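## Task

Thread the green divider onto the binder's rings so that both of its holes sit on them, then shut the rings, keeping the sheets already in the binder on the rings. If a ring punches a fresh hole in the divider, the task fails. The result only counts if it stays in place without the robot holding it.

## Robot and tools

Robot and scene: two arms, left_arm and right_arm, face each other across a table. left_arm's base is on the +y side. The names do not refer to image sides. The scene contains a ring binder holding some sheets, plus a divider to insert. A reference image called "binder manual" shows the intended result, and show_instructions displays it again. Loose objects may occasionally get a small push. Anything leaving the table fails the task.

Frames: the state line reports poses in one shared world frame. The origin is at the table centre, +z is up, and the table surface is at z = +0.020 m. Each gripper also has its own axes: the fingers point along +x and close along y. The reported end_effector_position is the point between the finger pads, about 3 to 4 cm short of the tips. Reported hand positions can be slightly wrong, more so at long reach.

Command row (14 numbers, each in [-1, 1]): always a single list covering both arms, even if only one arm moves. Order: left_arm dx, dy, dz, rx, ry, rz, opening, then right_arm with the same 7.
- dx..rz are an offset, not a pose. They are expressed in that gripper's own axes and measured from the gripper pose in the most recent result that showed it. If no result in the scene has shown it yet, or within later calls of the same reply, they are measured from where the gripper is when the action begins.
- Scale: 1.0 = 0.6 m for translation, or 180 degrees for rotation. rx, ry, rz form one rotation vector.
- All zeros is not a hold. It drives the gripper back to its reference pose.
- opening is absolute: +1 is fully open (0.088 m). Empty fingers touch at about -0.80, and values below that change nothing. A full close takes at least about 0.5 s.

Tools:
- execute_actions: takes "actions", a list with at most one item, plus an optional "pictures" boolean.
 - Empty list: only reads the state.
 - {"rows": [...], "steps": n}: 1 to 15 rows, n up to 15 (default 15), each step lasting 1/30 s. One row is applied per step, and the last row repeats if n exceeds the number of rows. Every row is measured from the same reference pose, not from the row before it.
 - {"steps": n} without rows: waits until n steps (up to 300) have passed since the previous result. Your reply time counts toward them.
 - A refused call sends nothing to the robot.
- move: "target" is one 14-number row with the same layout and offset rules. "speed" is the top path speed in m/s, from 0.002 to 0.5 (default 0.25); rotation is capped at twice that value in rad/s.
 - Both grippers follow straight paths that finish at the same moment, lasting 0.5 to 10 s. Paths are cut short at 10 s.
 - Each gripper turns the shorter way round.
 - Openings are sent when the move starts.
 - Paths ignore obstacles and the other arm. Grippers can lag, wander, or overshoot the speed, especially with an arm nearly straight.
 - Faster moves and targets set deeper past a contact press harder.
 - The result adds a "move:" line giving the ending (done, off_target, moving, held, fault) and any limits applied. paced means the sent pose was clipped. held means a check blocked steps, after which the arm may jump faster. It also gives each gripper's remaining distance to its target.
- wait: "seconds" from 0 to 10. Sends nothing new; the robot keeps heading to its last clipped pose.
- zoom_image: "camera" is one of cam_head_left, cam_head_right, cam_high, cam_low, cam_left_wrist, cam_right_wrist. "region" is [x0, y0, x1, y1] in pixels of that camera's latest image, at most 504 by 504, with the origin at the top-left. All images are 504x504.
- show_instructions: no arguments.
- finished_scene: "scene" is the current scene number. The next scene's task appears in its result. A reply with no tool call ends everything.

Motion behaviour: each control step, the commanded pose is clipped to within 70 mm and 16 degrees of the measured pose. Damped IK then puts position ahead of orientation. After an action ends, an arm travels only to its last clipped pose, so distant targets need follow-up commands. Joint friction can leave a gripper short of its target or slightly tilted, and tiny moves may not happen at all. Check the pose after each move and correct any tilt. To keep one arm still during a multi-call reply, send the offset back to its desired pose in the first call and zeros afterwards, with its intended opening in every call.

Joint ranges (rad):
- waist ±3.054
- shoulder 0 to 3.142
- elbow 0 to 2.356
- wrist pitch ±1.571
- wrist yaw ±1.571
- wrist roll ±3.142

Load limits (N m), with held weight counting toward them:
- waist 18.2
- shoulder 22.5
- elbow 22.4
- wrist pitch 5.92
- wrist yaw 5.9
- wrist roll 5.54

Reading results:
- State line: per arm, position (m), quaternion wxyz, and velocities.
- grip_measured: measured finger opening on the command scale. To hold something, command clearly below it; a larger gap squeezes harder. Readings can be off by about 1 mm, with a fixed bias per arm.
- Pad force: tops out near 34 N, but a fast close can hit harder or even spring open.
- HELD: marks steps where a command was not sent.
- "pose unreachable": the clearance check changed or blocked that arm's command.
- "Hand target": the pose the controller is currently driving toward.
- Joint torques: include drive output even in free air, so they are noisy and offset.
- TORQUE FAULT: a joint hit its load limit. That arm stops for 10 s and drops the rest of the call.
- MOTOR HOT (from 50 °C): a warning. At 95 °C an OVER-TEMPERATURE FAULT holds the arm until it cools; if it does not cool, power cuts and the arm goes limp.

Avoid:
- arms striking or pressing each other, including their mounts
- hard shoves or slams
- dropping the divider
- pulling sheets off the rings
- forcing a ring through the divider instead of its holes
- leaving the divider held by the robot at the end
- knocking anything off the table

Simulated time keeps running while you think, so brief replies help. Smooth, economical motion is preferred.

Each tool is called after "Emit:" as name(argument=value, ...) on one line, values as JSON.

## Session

Emit:
execute_actions(actions=[])

Emit:
show_instructions()

Scene clock: 0.00 s of 4050.00 s.
left_arm: end_effector_position=(-0.0708, +0.2081, +0.4500) grip_measured=+0.823 end_effector_quat_wxyz=(+0.781, -0.021, -0.022, -0.624) end_effector_velocity=(+0.002, +0.001, -0.003) end_effector_angular_velocity=(+0.015, +0.012, +0.019) | right_arm: end_effector_position=(-0.0472, -0.4963, +0.2042) grip_measured=+0.836 end_effector_quat_wxyz=(+0.346, +0.574, +0.390, -0.631) end_effector_velocity=(+0.002, -0.000, -0.000) end_effector_angular_velocity=(-0.006, -0.006, +0.015)
Joint positions: left_arm=[-0.     0.849  0.659  0.25  -0.003 -0.005  0.079] | right_arm=[ 1.     1.031  0.921 -1.358 -0.009 -1.302  0.08 ]
Joint velocities: left_arm=[-0.002 -0.002  0.002 -0.022 -0.022 -0.007 -0.   ] | right_arm=[-0.007 -0.002 -0.002 -0.007 -0.007 -0.022 -0.   ]
Joint torques (N m, as the arm reports them, + toward a larger angle): no reading
Heat: left arm: hottest shoulder 30 °C (+0.0 °C/min); right arm: hottest shoulder 31 °C (+0.0 °C/min).
Hand target (left_arm): -0.071, +0.208, +0.450; +0.781, -0.021, -0.022, -0.624
Hand target (right_arm): -0.047, -0.496, +0.204; +0.346, +0.574, +0.390, -0.631

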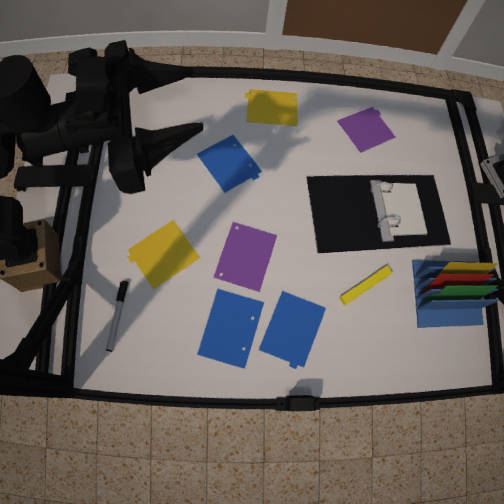

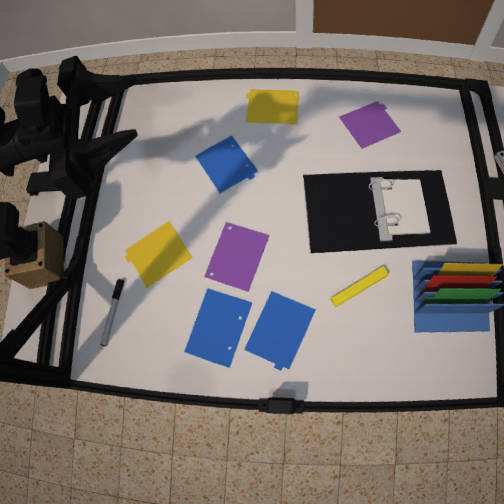

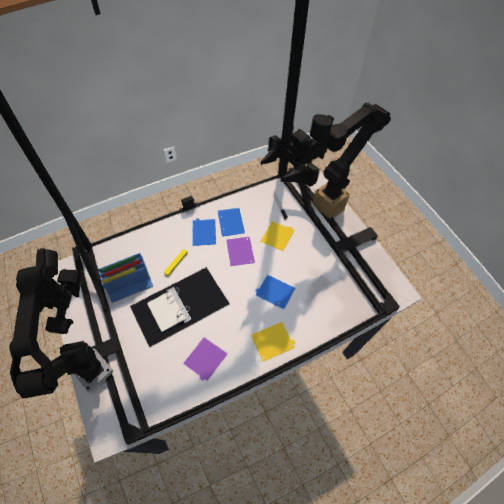

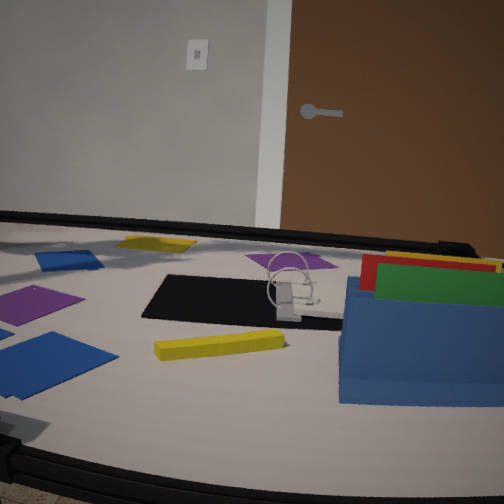

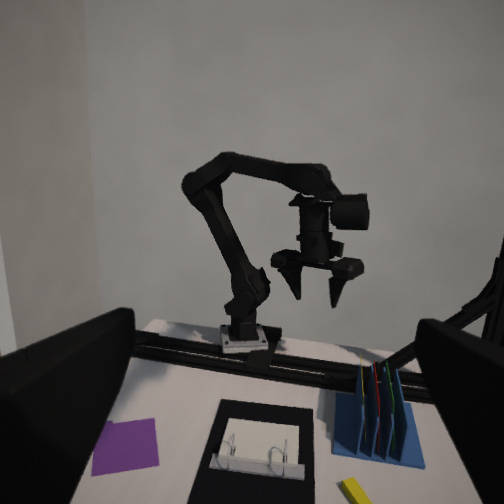

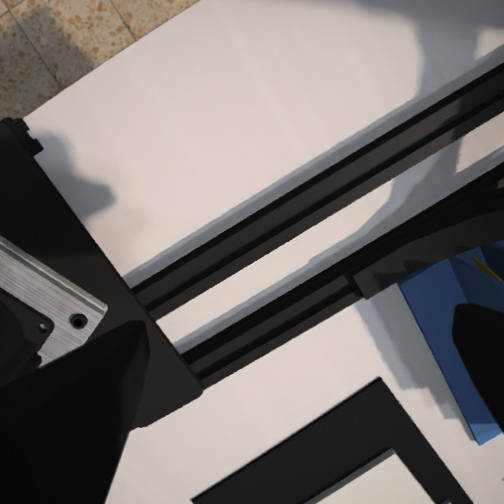

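Reference images for this scene: binder manual.

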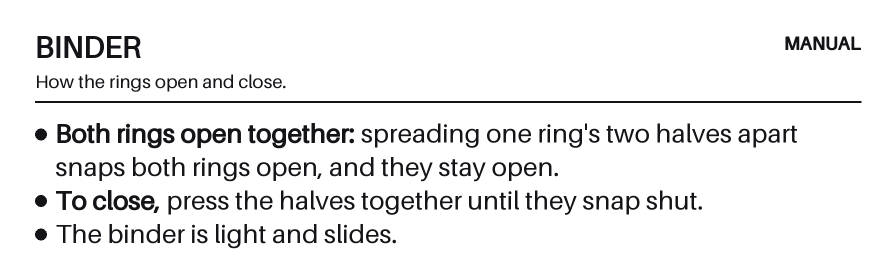

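Emit:
move(target=[0.3,0.024,-0.54,0,0.07,-0.04,1,0.1,0.043,-0.552,0.305,-0.204,-0.102,-0.8], speed=0.3)

Scene clock: 13.43 s of 4050.00 s.
left_arm: end_effector_position=(-0.0150, +0.0188, +0.1355) grip_measured=+0.986 end_effector_quat_wxyz=(+0.738, +0.049, +0.064, -0.669) end_effector_velocity=(+0.002, +0.001, +0.000) end_effector_angular_velocity=(-0.003, +0.017, +0.023) | right_arm: end_effector_position=(+0.1158, -0.2153, +0.1334) grip_measured=-0.797 end_effector_quat_wxyz=(-0.048, -0.374, -0.022, +0.926) end_effector_velocity=(-0.001, -0.001, +0.000) end_effector_angular_velocity=(-0.004, +0.011, -0.000)
Joint positions: left_arm=[0.087 2.386 0.928 1.293 0.206 0.021 0.087] | right_arm=[-0.713  2.038  1.397 -1.354 -0.705 -2.185  0.   ]
Joint velocities: left_arm=[-0.002 -0.002 -0.007  0.007 -0.022 -0.022 -0.   ] | right_arm=[-0.002  0.002 -0.002 -0.007 -0.007 -0.007  0.   ]
Joint torques (N m, as the arm reports them, + toward a larger angle): left_arm=[ 0.31 -8.98  4.37  1.25  0.22  0.15] | right_arm=[-0.06 -7.13  5.33 -0.49 -0.47  0.1 ]
Heat: left arm: hottest shoulder 31 °C (+4.5 °C/min); right arm: hottest shoulder 31 °C (+0.0 °C/min).
Hand target (left_arm): -0.014, +0.017, +0.134; +0.738, +0.050, +0.063, -0.670
Hand target (right_arm): +0.116, -0.214, +0.132; -0.048, -0.372, -0.018, +0.927
Off the commanded pose (left_arm): 0.003 m, 0 deg.
Off the commanded pose (right_arm): 0.006 m, 1 deg.
After step 90, 7.90 s passed at rest.
move: done

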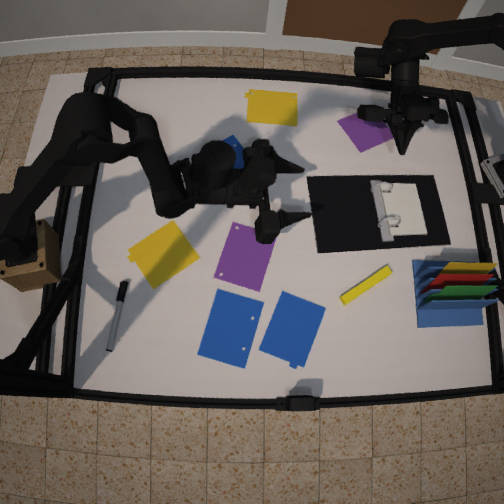

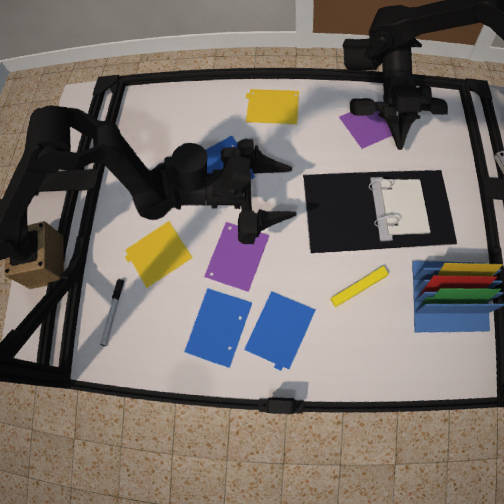

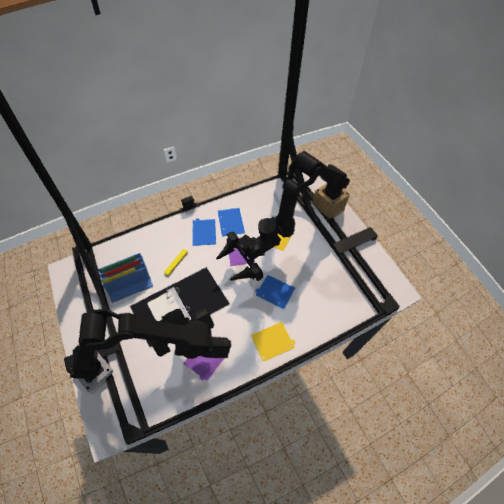

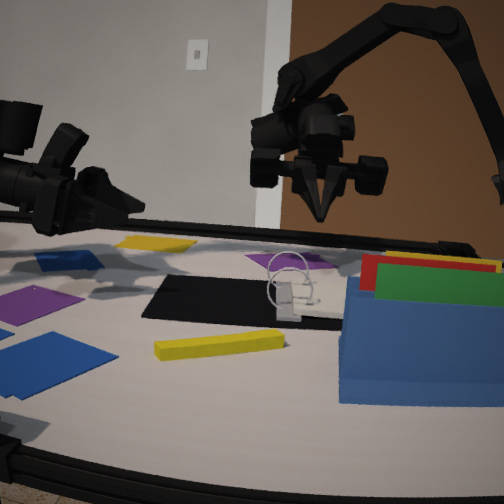

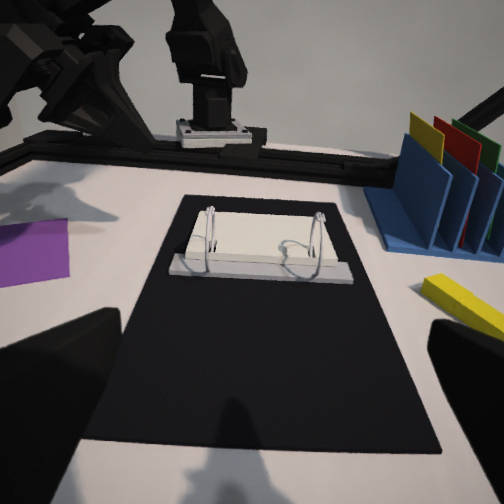

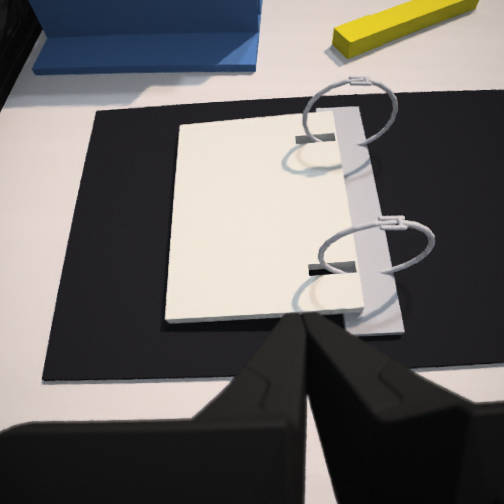

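Emit:
move(target=[0,0,0,0,0,0,1,0.086,-0.055,-0.032,0,0,0,-0.8], speed=0.15)

Emit:
zoom_image(camera="cam_left_wrist", region=[120, 140, 370, 300])

Scene clock: 20.70 s of 4050.00 s.
left_arm: end_effector_position=(-0.0148, +0.0187, +0.1354) grip_measured=+0.986 end_effector_quat_wxyz=(+0.739, +0.049, +0.064, -0.669) end_effector_velocity=(-0.000, +0.000, -0.001) end_effector_angular_velocity=(+0.005, +0.023, +0.008) | right_arm: end_effector_position=(+0.0892, -0.1863, +0.0859) grip_measured=-0.797 end_effector_quat_wxyz=(-0.049, -0.375, -0.023, +0.925) end_effector_velocity=(-0.002, -0.000, +0.003) end_effector_angular_velocity=(+0.003, +0.022, -0.005)
Joint positions: left_arm=[0.087 2.386 0.929 1.293 0.206 0.021 0.087] | right_arm=[-0.615  2.164  1.399 -1.148 -0.738 -2.067  0.   ]
Joint velocities: left_arm=[-0.002 -0.002 -0.002 -0.007 -0.007 -0.022 -0.   ] | right_arm=[-0.002 -0.002 -0.002 -0.007 -0.022 -0.007  0.   ]
Joint torques (N m, as the arm reports them, + toward a larger angle): left_arm=[  0.   -10.15   3.27   1.31   0.07   0.04] | right_arm=[ 0.07 -7.78  4.92 -0.12 -0.5   0.11]
Heat: left arm: hottest shoulder 32 °C (+5.8 °C/min); right arm: hottest shoulder 32 °C (+2.9 °C/min).
Hand target (left_arm): -0.015, +0.019, +0.136; +0.739, +0.049, +0.064, -0.669
Hand target (right_arm): +0.089, -0.185, +0.084; -0.049, -0.374, -0.022, +0.926
Off the commanded pose (left_arm): 0.000 m, 0 deg.
Off the commanded pose (right_arm): 0.003 m, 0 deg.
After step 90, 3.43 s passed at rest.
move: done

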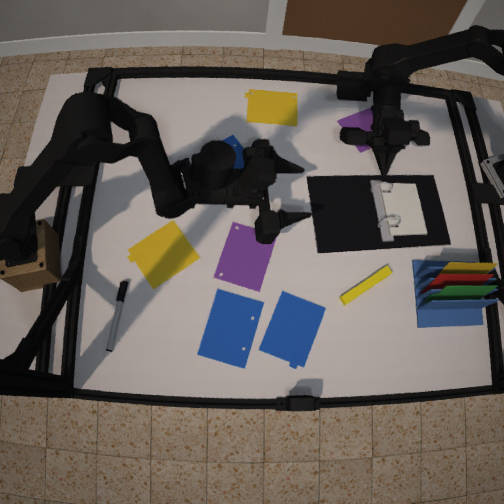

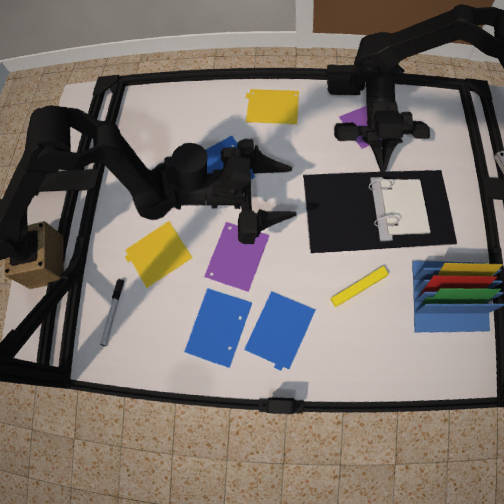

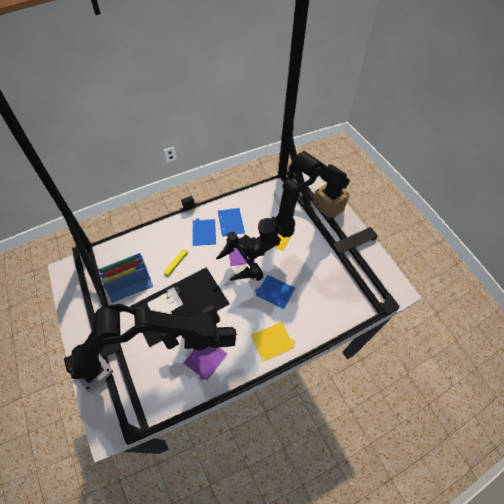

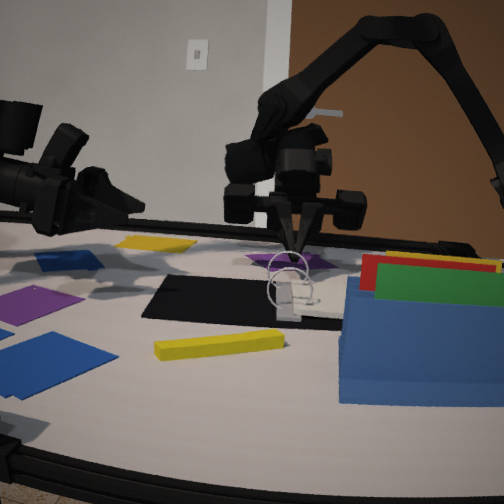

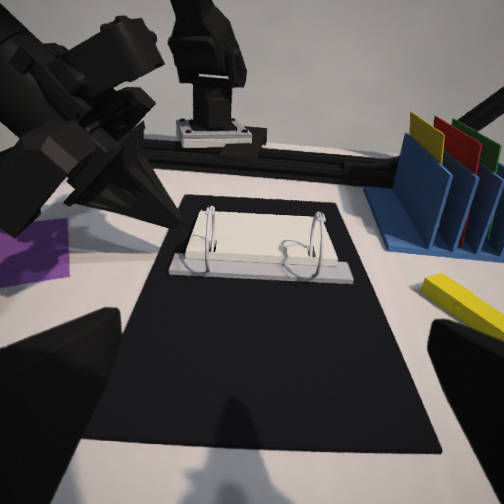

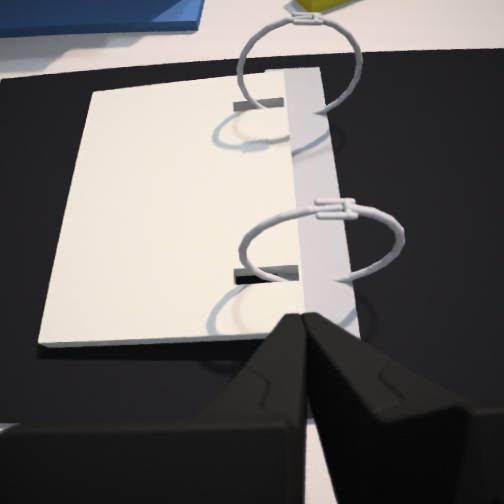

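Region (120, 140, 370, 300) of cam_left_wrist's 504x504 image, scaled by 2.016, with more detail than that image has; it fills the top 323 rows of this view, and the rest is white.

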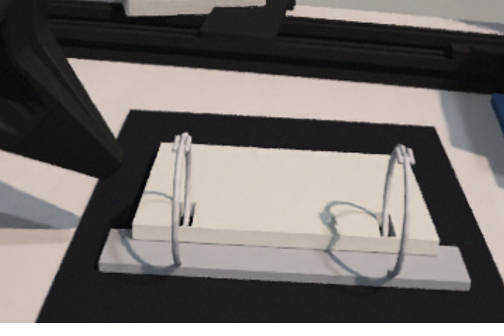

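Emit:
move(target=[0,0,0,0,0,0,1,0.056,-0.015,0.023,0,0,0,-0.8], speed=0.06)

Scene clock: 24.67 s of 4050.00 s.
left_arm: end_effector_position=(-0.0148, +0.0188, +0.1352) grip_measured=+0.986 end_effector_quat_wxyz=(+0.739, +0.049, +0.064, -0.669) end_effector_velocity=(-0.000, +0.000, -0.001) end_effector_angular_velocity=(+0.008, -0.006, +0.004) | right_arm: end_effector_position=(+0.0558, -0.1790, +0.0735) grip_measured=-0.797 end_effector_quat_wxyz=(-0.049, -0.377, -0.027, +0.924) end_effector_velocity=(+0.002, +0.001, +0.001) end_effector_angular_velocity=(+0.003, +0.005, -0.014)
Joint positions: left_arm=[0.087 2.387 0.929 1.293 0.206 0.021 0.087] | right_arm=[-0.521  2.165  1.352 -1.01  -0.763 -1.944  0.   ]
Joint velocities: left_arm=[-0.002 -0.002 -0.002 -0.007 -0.007  0.007 -0.   ] | right_arm=[-0.007 -0.002 -0.002  0.007 -0.007  0.007  0.   ]
Joint torques (N m, as the arm reports them, + toward a larger angle): left_arm=[  0.02 -10.09   3.3    1.3    0.07   0.05] | right_arm=[ 0.11 -8.95  3.15  0.05 -0.54  0.2 ]
Heat: left arm: hottest shoulder 33 °C (+7.3 °C/min); right arm: hottest shoulder 33 °C (+4.9 °C/min).
Hand target (left_arm): -0.015, +0.019, +0.135; +0.739, +0.049, +0.064, -0.669
Hand target (right_arm): +0.055, -0.181, +0.072; -0.050, -0.376, -0.023, +0.925
Off the commanded pose (left_arm): 0.000 m, 0 deg.
Off the commanded pose (right_arm): 0.003 m, 0 deg.
After step 90, 0.03 s passed at rest.
move: done

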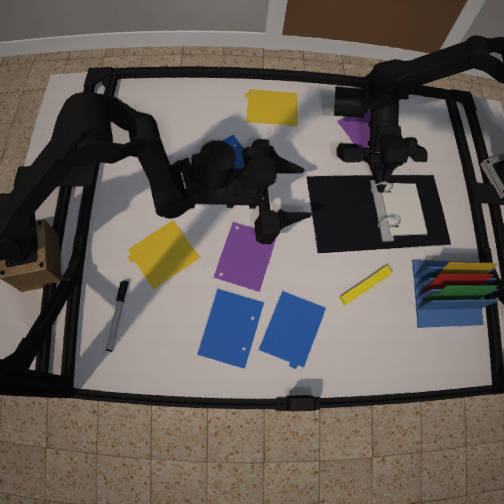

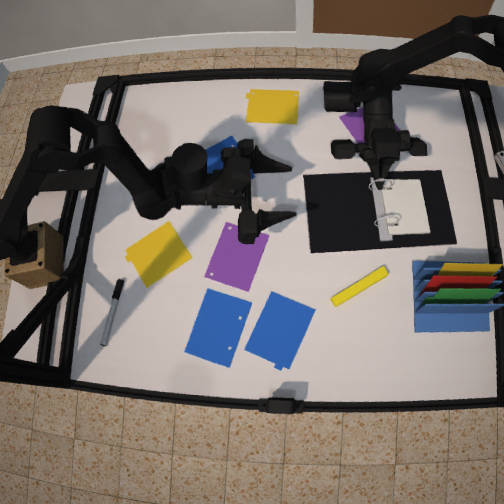

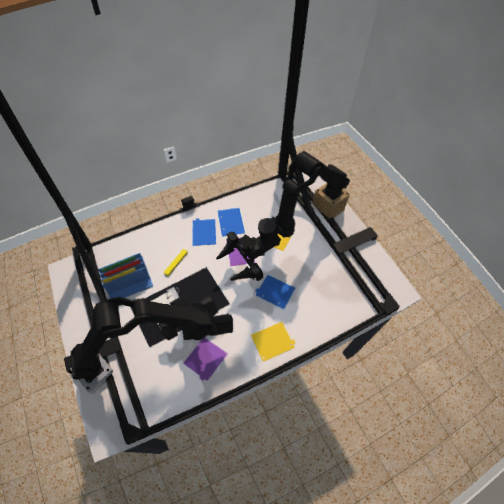

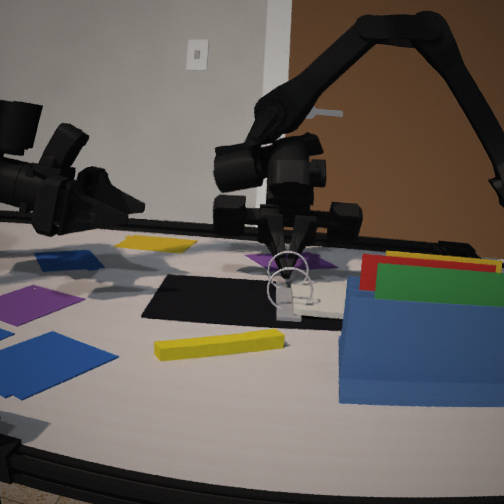

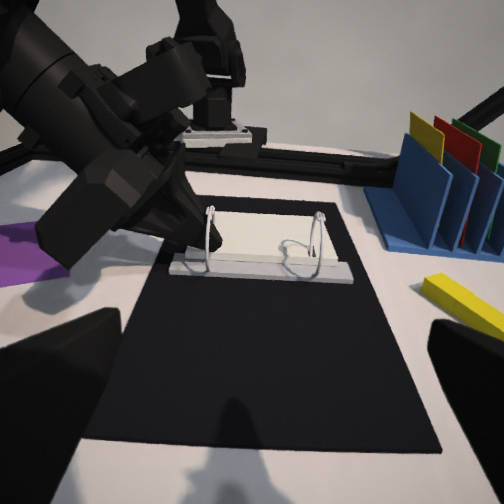

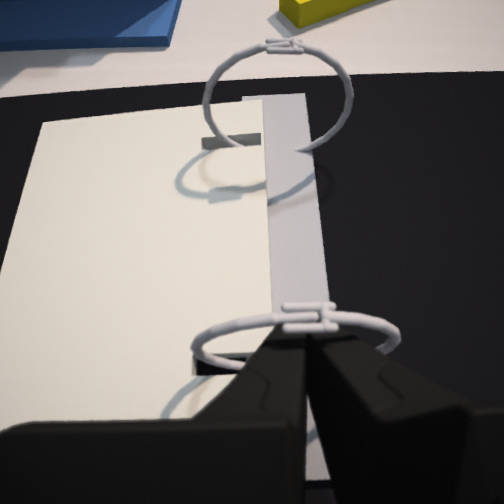

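Emit:
execute_actions(actions=[{"rows":[[0,0,0,0,0,0,1,0,0.004,0,0,0,0,-0.7],[0,0,0,0,0,0,1,0,0.004,0,0,0,0,-0.6],[0,0,0,0,0,0,1,0,0.004,0,0,0,0,-0.5],[0,0,0,0,0,0,1,0,0.004,0,0,0,0,-0.42],[0,0,0,0,0,0,1,0,0.004,0,0,0,0,-0.36],[0,0,0,0,0,0,1,0,0.004,0,0,0,0,-0.3],[0,0,0,0,0,0,1,0,0.004,0,0,0,0,-0.25],[0,0,0,0,0,0,1,0,0.004,0,0,0,0,-0.2],[0,0,0,0,0,0,1,0,0.004,0,0,0,0,-0.15],[0,0,0,0,0,0,1,0,0.004,0,0,0,0,-0.1],[0,0,0,0,0,0,1,0,0.004,0,0,0,0,-0.05]],"steps":15}])

Scene clock: 31.13 s of 4050.00 s.
left_arm: end_effector_position=(-0.0148, +0.0188, +0.1352) grip_measured=+0.986 end_effector_quat_wxyz=(+0.739, +0.049, +0.064, -0.669) end_effector_velocity=(-0.001, +0.004, -0.007) end_effector_angular_velocity=(+0.030, +0.016, +0.006) | right_arm: end_effector_position=(+0.0568, -0.1806, +0.0717) grip_measured=-0.071 end_effector_quat_wxyz=(-0.049, -0.379, -0.025, +0.924) end_effector_velocity=(-0.008, +0.002, +0.009) end_effector_angular_velocity=(+0.010, +0.079, -0.018)
Joint positions: left_arm=[0.087 2.387 0.929 1.293 0.206 0.021 0.087] | right_arm=[-0.523  2.165  1.345 -1.005 -0.759 -1.946  0.036]
Joint velocities: left_arm=[-0.002 -0.002 -0.012 -0.022 -0.007 -0.007  0.   ] | right_arm=[-0.002 -0.002 -0.002 -0.007 -0.081 -0.007  0.013]
Joint torques (N m, as the arm reports them, + toward a larger angle): left_arm=[ -0.01 -10.1    3.29   1.31   0.07   0.05] | right_arm=[ 0.08 -9.79  3.59 -0.19 -0.5   0.  ]
Heat: left arm: hottest shoulder 34 °C (+7.7 °C/min); right arm: hottest shoulder 35 °C (+7.7 °C/min).
Hand target (left_arm): -0.015, +0.019, +0.135; +0.739, +0.049, +0.064, -0.669
Hand target (right_arm): +0.056, -0.181, +0.073; -0.049, -0.377, -0.027, +0.924
Off the commanded pose (left_arm): 0.000 m, 0 deg.
Off the commanded pose (right_arm): 0.002 m, 0 deg.
Steps of this call (steps 1 to 90: nothing new was sent; then 2.97 s passed at rest; steps 91 to 105: all 15 steps of this action). Readings (end_effector_position):
91: left_arm (-0.0148, +0.0188, +0.1352) | right_arm (+0.0558, -0.1792, +0.0733)
92: left_arm (-0.0148, +0.0188, +0.1352) | right_arm (+0.0558, -0.1793, +0.0731)
94: left_arm (-0.0148, +0.0188, +0.1352) | right_arm (+0.0557, -0.1798, +0.0729)
98: left_arm (-0.0148, +0.0188, +0.1352) | right_arm (+0.0566, -0.1805, +0.0719)
105: the state above

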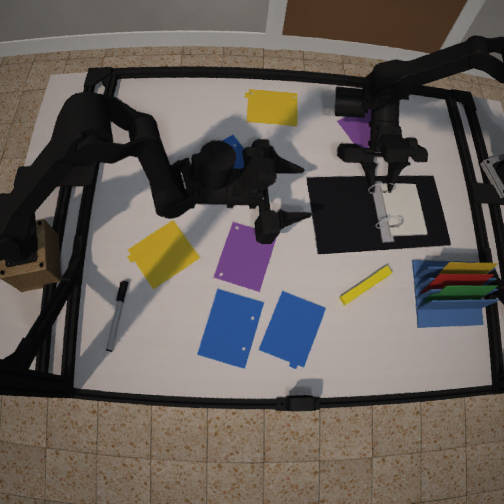

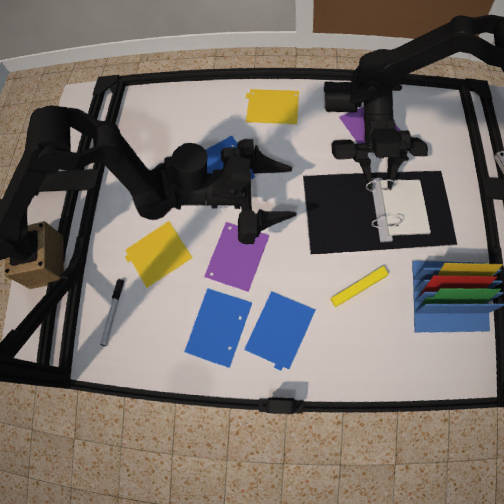

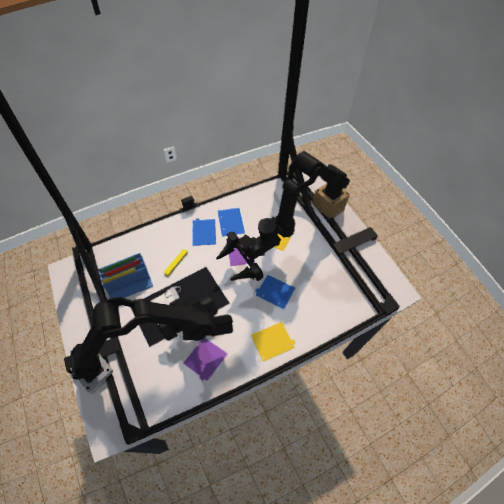

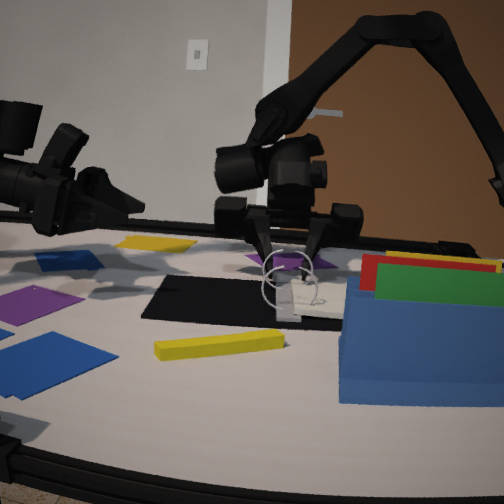

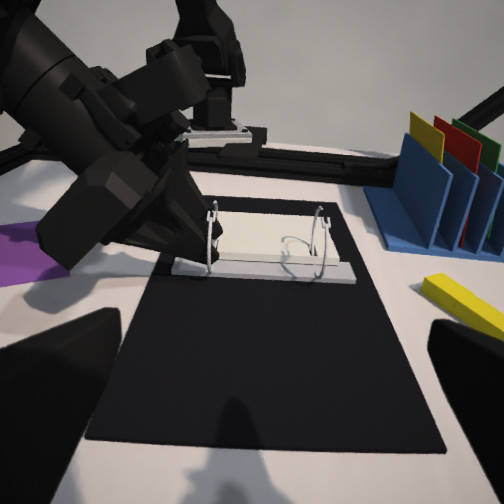

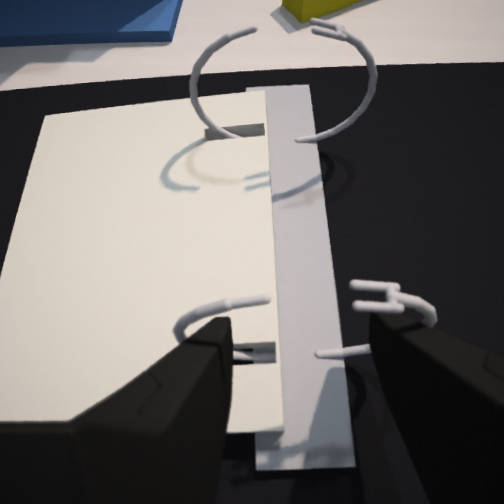

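Emit:
move(target=[0,0,0,0,0,0,1,-0.133,0,0,0,0,0,-0.5], speed=0.2)

Emit:
move(target=[0,0,0,0,0,-0.08,1,0.292,0.153,0.462,0.472,0.196,-0.196,-0.45], speed=0.35)

Scene clock: 37.23 s of 4050.00 s.
left_arm: end_effector_position=(-0.0148, +0.0188, +0.1352) grip_measured=+0.986 end_effector_quat_wxyz=(+0.739, +0.049, +0.064, -0.669) end_effector_velocity=(+0.004, +0.001, +0.002) end_effector_angular_velocity=(-0.007, +0.002, +0.025) | right_arm: end_effector_position=(+0.1124, -0.1762, +0.1275) grip_measured=-0.500 end_effector_quat_wxyz=(-0.048, -0.376, -0.023, +0.925) end_effector_velocity=(+0.001, -0.004, +0.000) end_effector_angular_velocity=(-0.007, +0.002, +0.016)
Joint positions: left_arm=[0.087 2.387 0.929 1.293 0.206 0.021 0.087] | right_arm=[-0.668  2.161  1.572 -1.364 -0.719 -2.128  0.015]
Joint velocities: left_arm=[ 0.002 -0.002 -0.002  0.007 -0.022 -0.007  0.   ] | right_arm=[-0.002  0.002  0.002 -0.022  0.007 -0.022 -0.   ]
Joint torques (N m, as the arm reports them, + toward a larger angle): left_arm=[ -0.01 -10.15   3.29   1.3    0.07   0.04] | right_arm=[ 0.17 -9.12  5.28 -0.41 -0.32  0.  ]
Heat: left arm: hottest shoulder 35 °C (+8.1 °C/min); right arm: hottest shoulder 37 °C (+9.7 °C/min).
Hand target (left_arm): -0.015, +0.019, +0.135; +0.739, +0.049, +0.064, -0.669
Hand target (right_arm): +0.113, -0.175, +0.128; -0.049, -0.378, -0.026, +0.924
Off the commanded pose (left_arm): 0.000 m, 0 deg.
Off the commanded pose (right_arm): 0.002 m, 0 deg.
After step 90, 2.23 s passed at rest.
move: done

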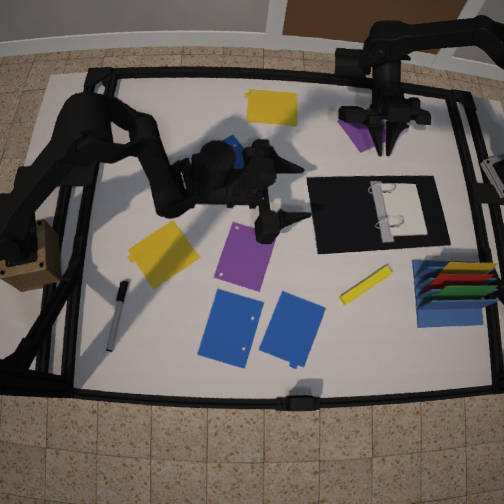

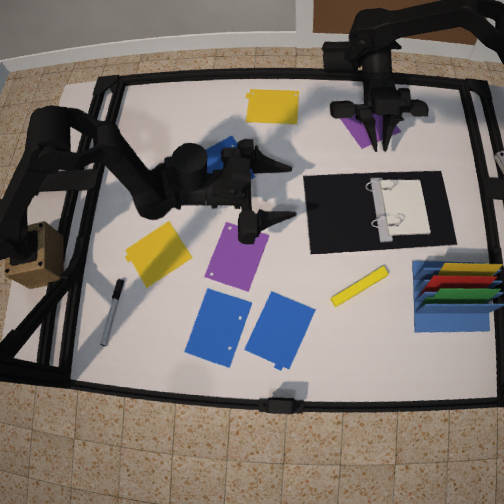

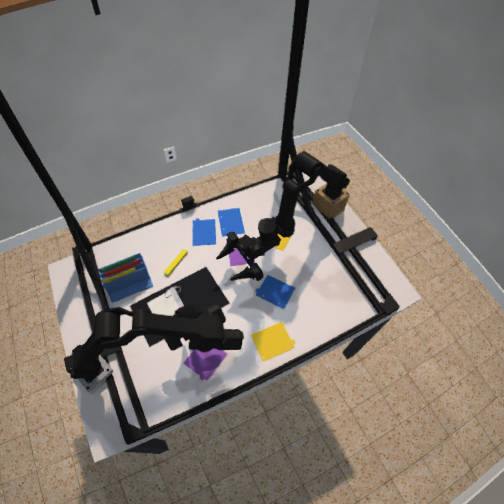

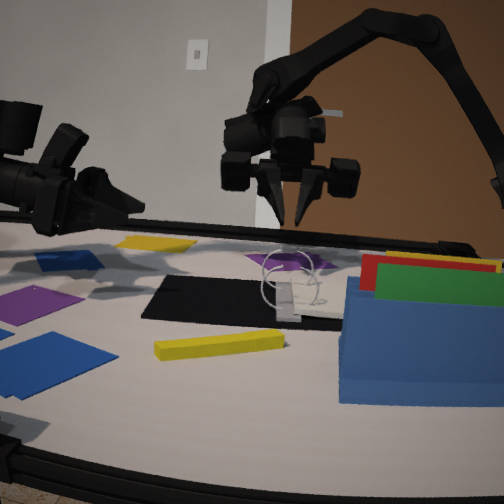

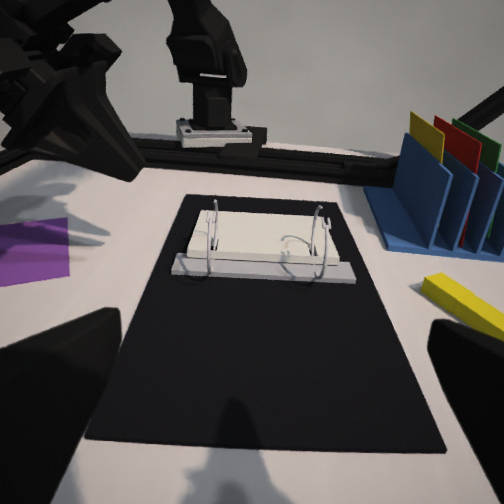

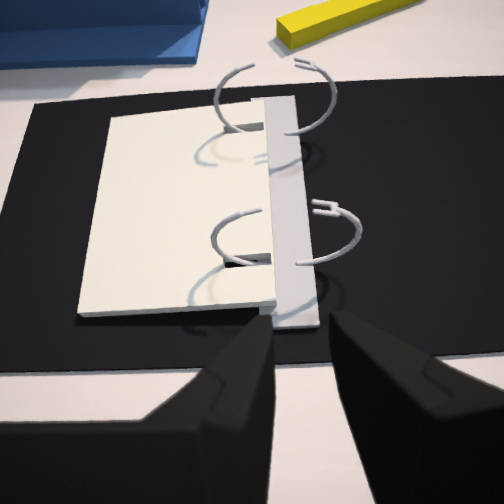

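Scene clock: 40.17 s of 4050.00 s.
left_arm: end_effector_position=(-0.0165, +0.0202, +0.1366) grip_measured=+0.986 end_effector_quat_wxyz=(+0.649, +0.041, +0.071, -0.756) end_effector_velocity=(-0.000, +0.000, -0.001) end_effector_angular_velocity=(+0.008, +0.009, +0.006) | right_arm: end_effector_position=(-0.1912, -0.3037, +0.2000) grip_measured=-0.450 end_effector_quat_wxyz=(+0.473, -0.525, +0.471, +0.528) end_effector_velocity=(+0.000, +0.002, +0.002) end_effector_angular_velocity=(-0.004, +0.006, +0.000)
Joint positions: left_arm=[0.178 2.399 0.983 1.234 0.546 0.04  0.087] | right_arm=[ 0.564  1.956  1.761 -1.371  0.003  0.818  0.017]
Joint velocities: left_arm=[-0.002 -0.002 -0.002 -0.007 -0.007 -0.007 -0.   ] | right_arm=[-0.007  0.002  0.012 -0.007 -0.007 -0.007  0.   ]
Joint torques (N m, as the arm reports them, + toward a larger angle): left_arm=[ 0.31 -9.1   4.53  1.11  0.28  0.17] | right_arm=[-0.01 -7.55  6.63  0.19  0.11  0.09]
Heat: left arm: hottest shoulder 35 °C (+7.5 °C/min); right arm: hottest shoulder 37 °C (+9.0 °C/min).
Hand target (left_arm): -0.015, +0.019, +0.135; +0.649, +0.042, +0.070, -0.757
Hand target (right_arm): -0.192, -0.302, +0.198; -0.475, +0.527, -0.470, -0.526
Off the commanded pose (left_arm): 0.003 m, 0 deg.
Off the commanded pose (right_arm): 0.005 m, 1 deg.
move: done

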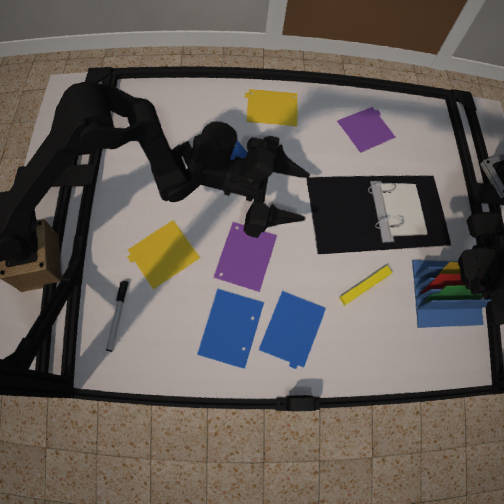

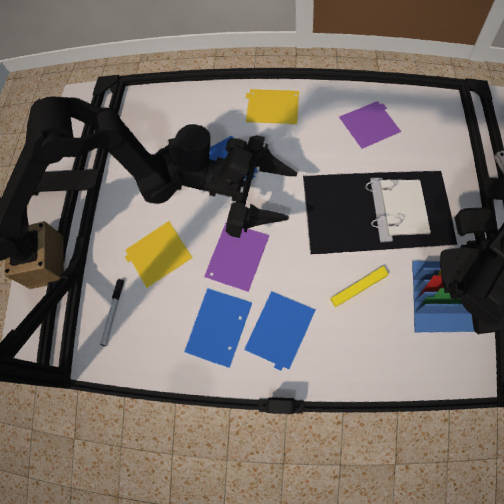

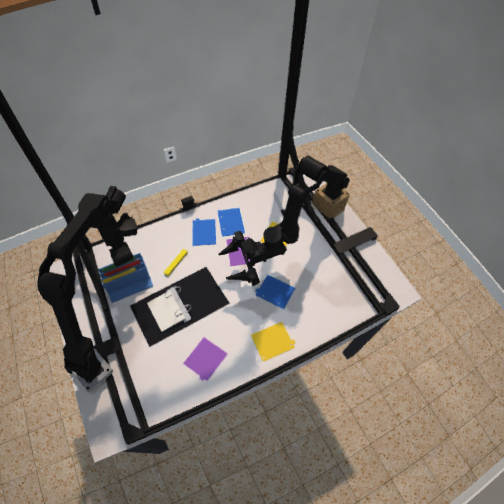

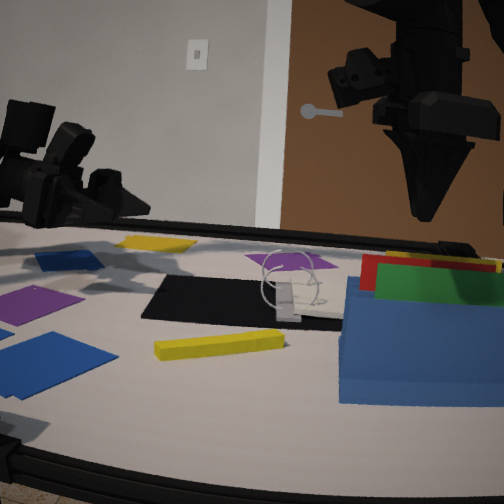

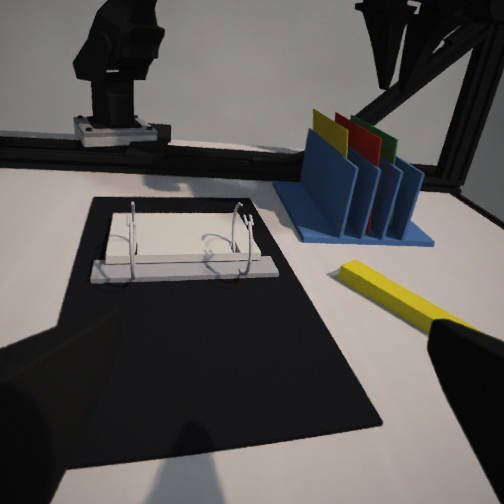

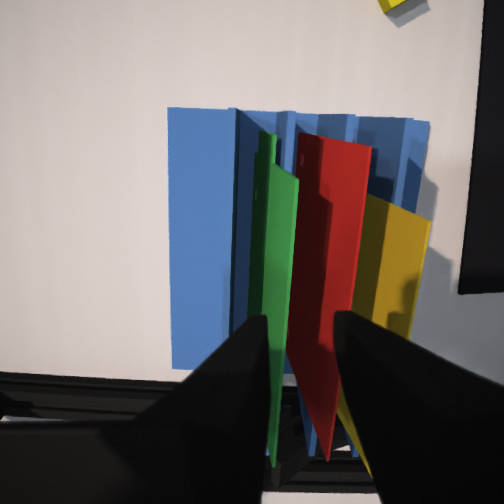

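Emit:
move(target=[0,0,0,0,0,0,1,0.055,0,-0.042,0.022,0,0,-0.45], speed=0.15)

Scene clock: 47.40 s of 4050.00 s.
left_arm: end_effector_position=(-0.0163, +0.0202, +0.1365) grip_measured=+0.986 end_effector_quat_wxyz=(+0.649, +0.041, +0.071, -0.756) end_effector_velocity=(-0.000, -0.000, +0.001) end_effector_angular_velocity=(+0.002, -0.007, +0.004) | right_arm: end_effector_position=(-0.1899, -0.3268, +0.1653) grip_measured=-0.450 end_effector_quat_wxyz=(+0.490, -0.510, +0.488, +0.511) end_effector_velocity=(-0.001, +0.000, +0.005) end_effector_angular_velocity=(+0.006, +0.022, -0.010)
Joint positions: left_arm=[0.179 2.399 0.984 1.233 0.546 0.04  0.087] | right_arm=[ 0.614  1.906  1.555 -1.219  0.003  0.936  0.017]
Joint velocities: left_arm=[-0.002 -0.007 -0.002 -0.007 -0.007  0.007  0.   ] | right_arm=[-0.002 -0.017 -0.002  0.007 -0.007  0.007 -0.   ]
Joint torques (N m, as the arm reports them, + toward a larger angle): left_arm=[ -0.05 -10.35   3.39   1.23   0.12   0.04] | right_arm=[ 0.18 -9.86  4.47  0.47  0.06  0.03]
Heat: left arm: hottest shoulder 36 °C (+7.6 °C/min); right arm: hottest shoulder 37 °C (+7.6 °C/min).
Hand target (left_arm): -0.016, +0.020, +0.137; +0.649, +0.041, +0.071, -0.756
Hand target (right_arm): -0.189, -0.328, +0.166; +0.491, -0.509, +0.488, +0.512
Off the commanded pose (left_arm): 0.000 m, 0 deg.
Off the commanded pose (right_arm): 0.003 m, 0 deg.
After step 90, 3.47 s passed at rest.
move: done

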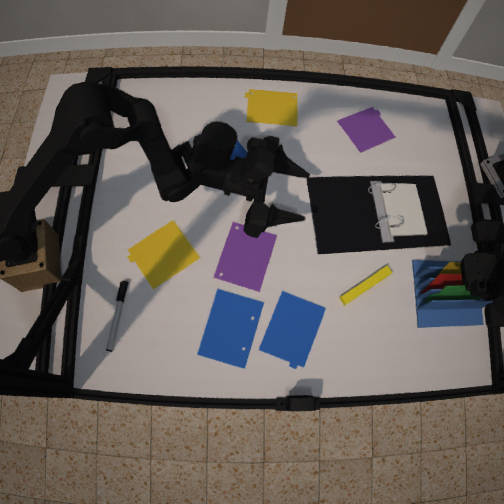

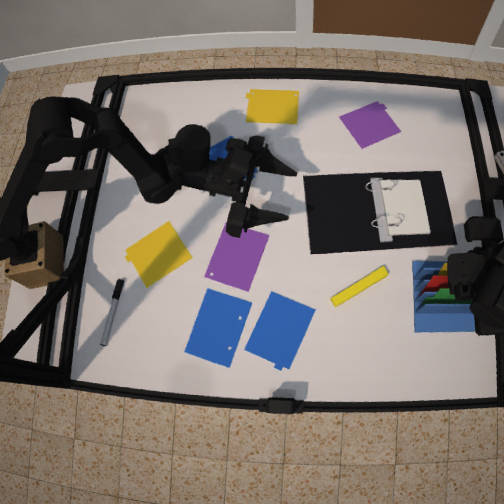

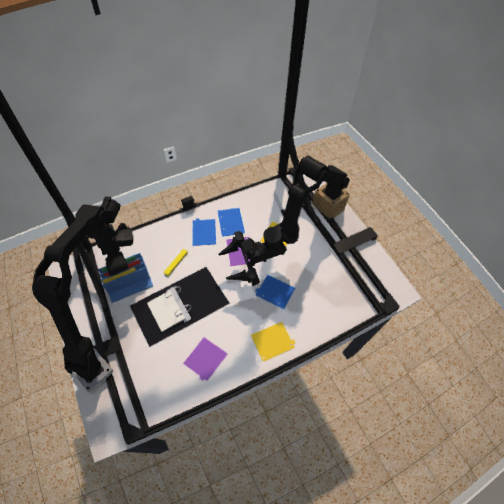

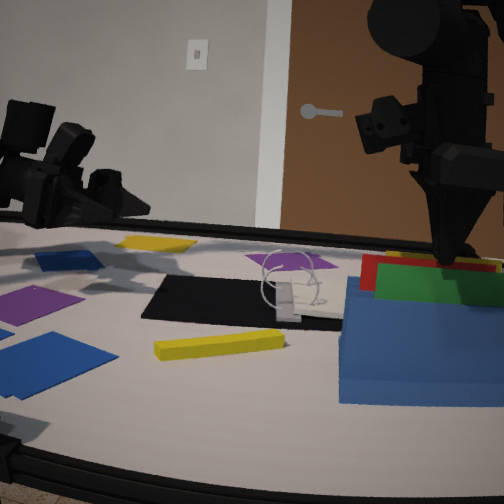

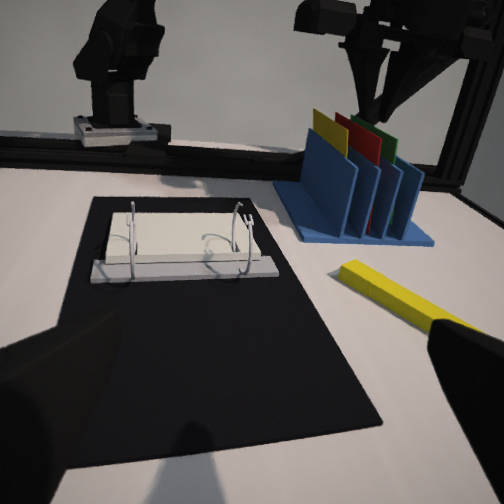

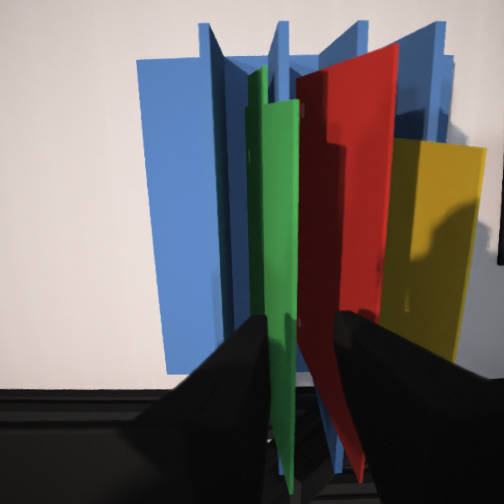

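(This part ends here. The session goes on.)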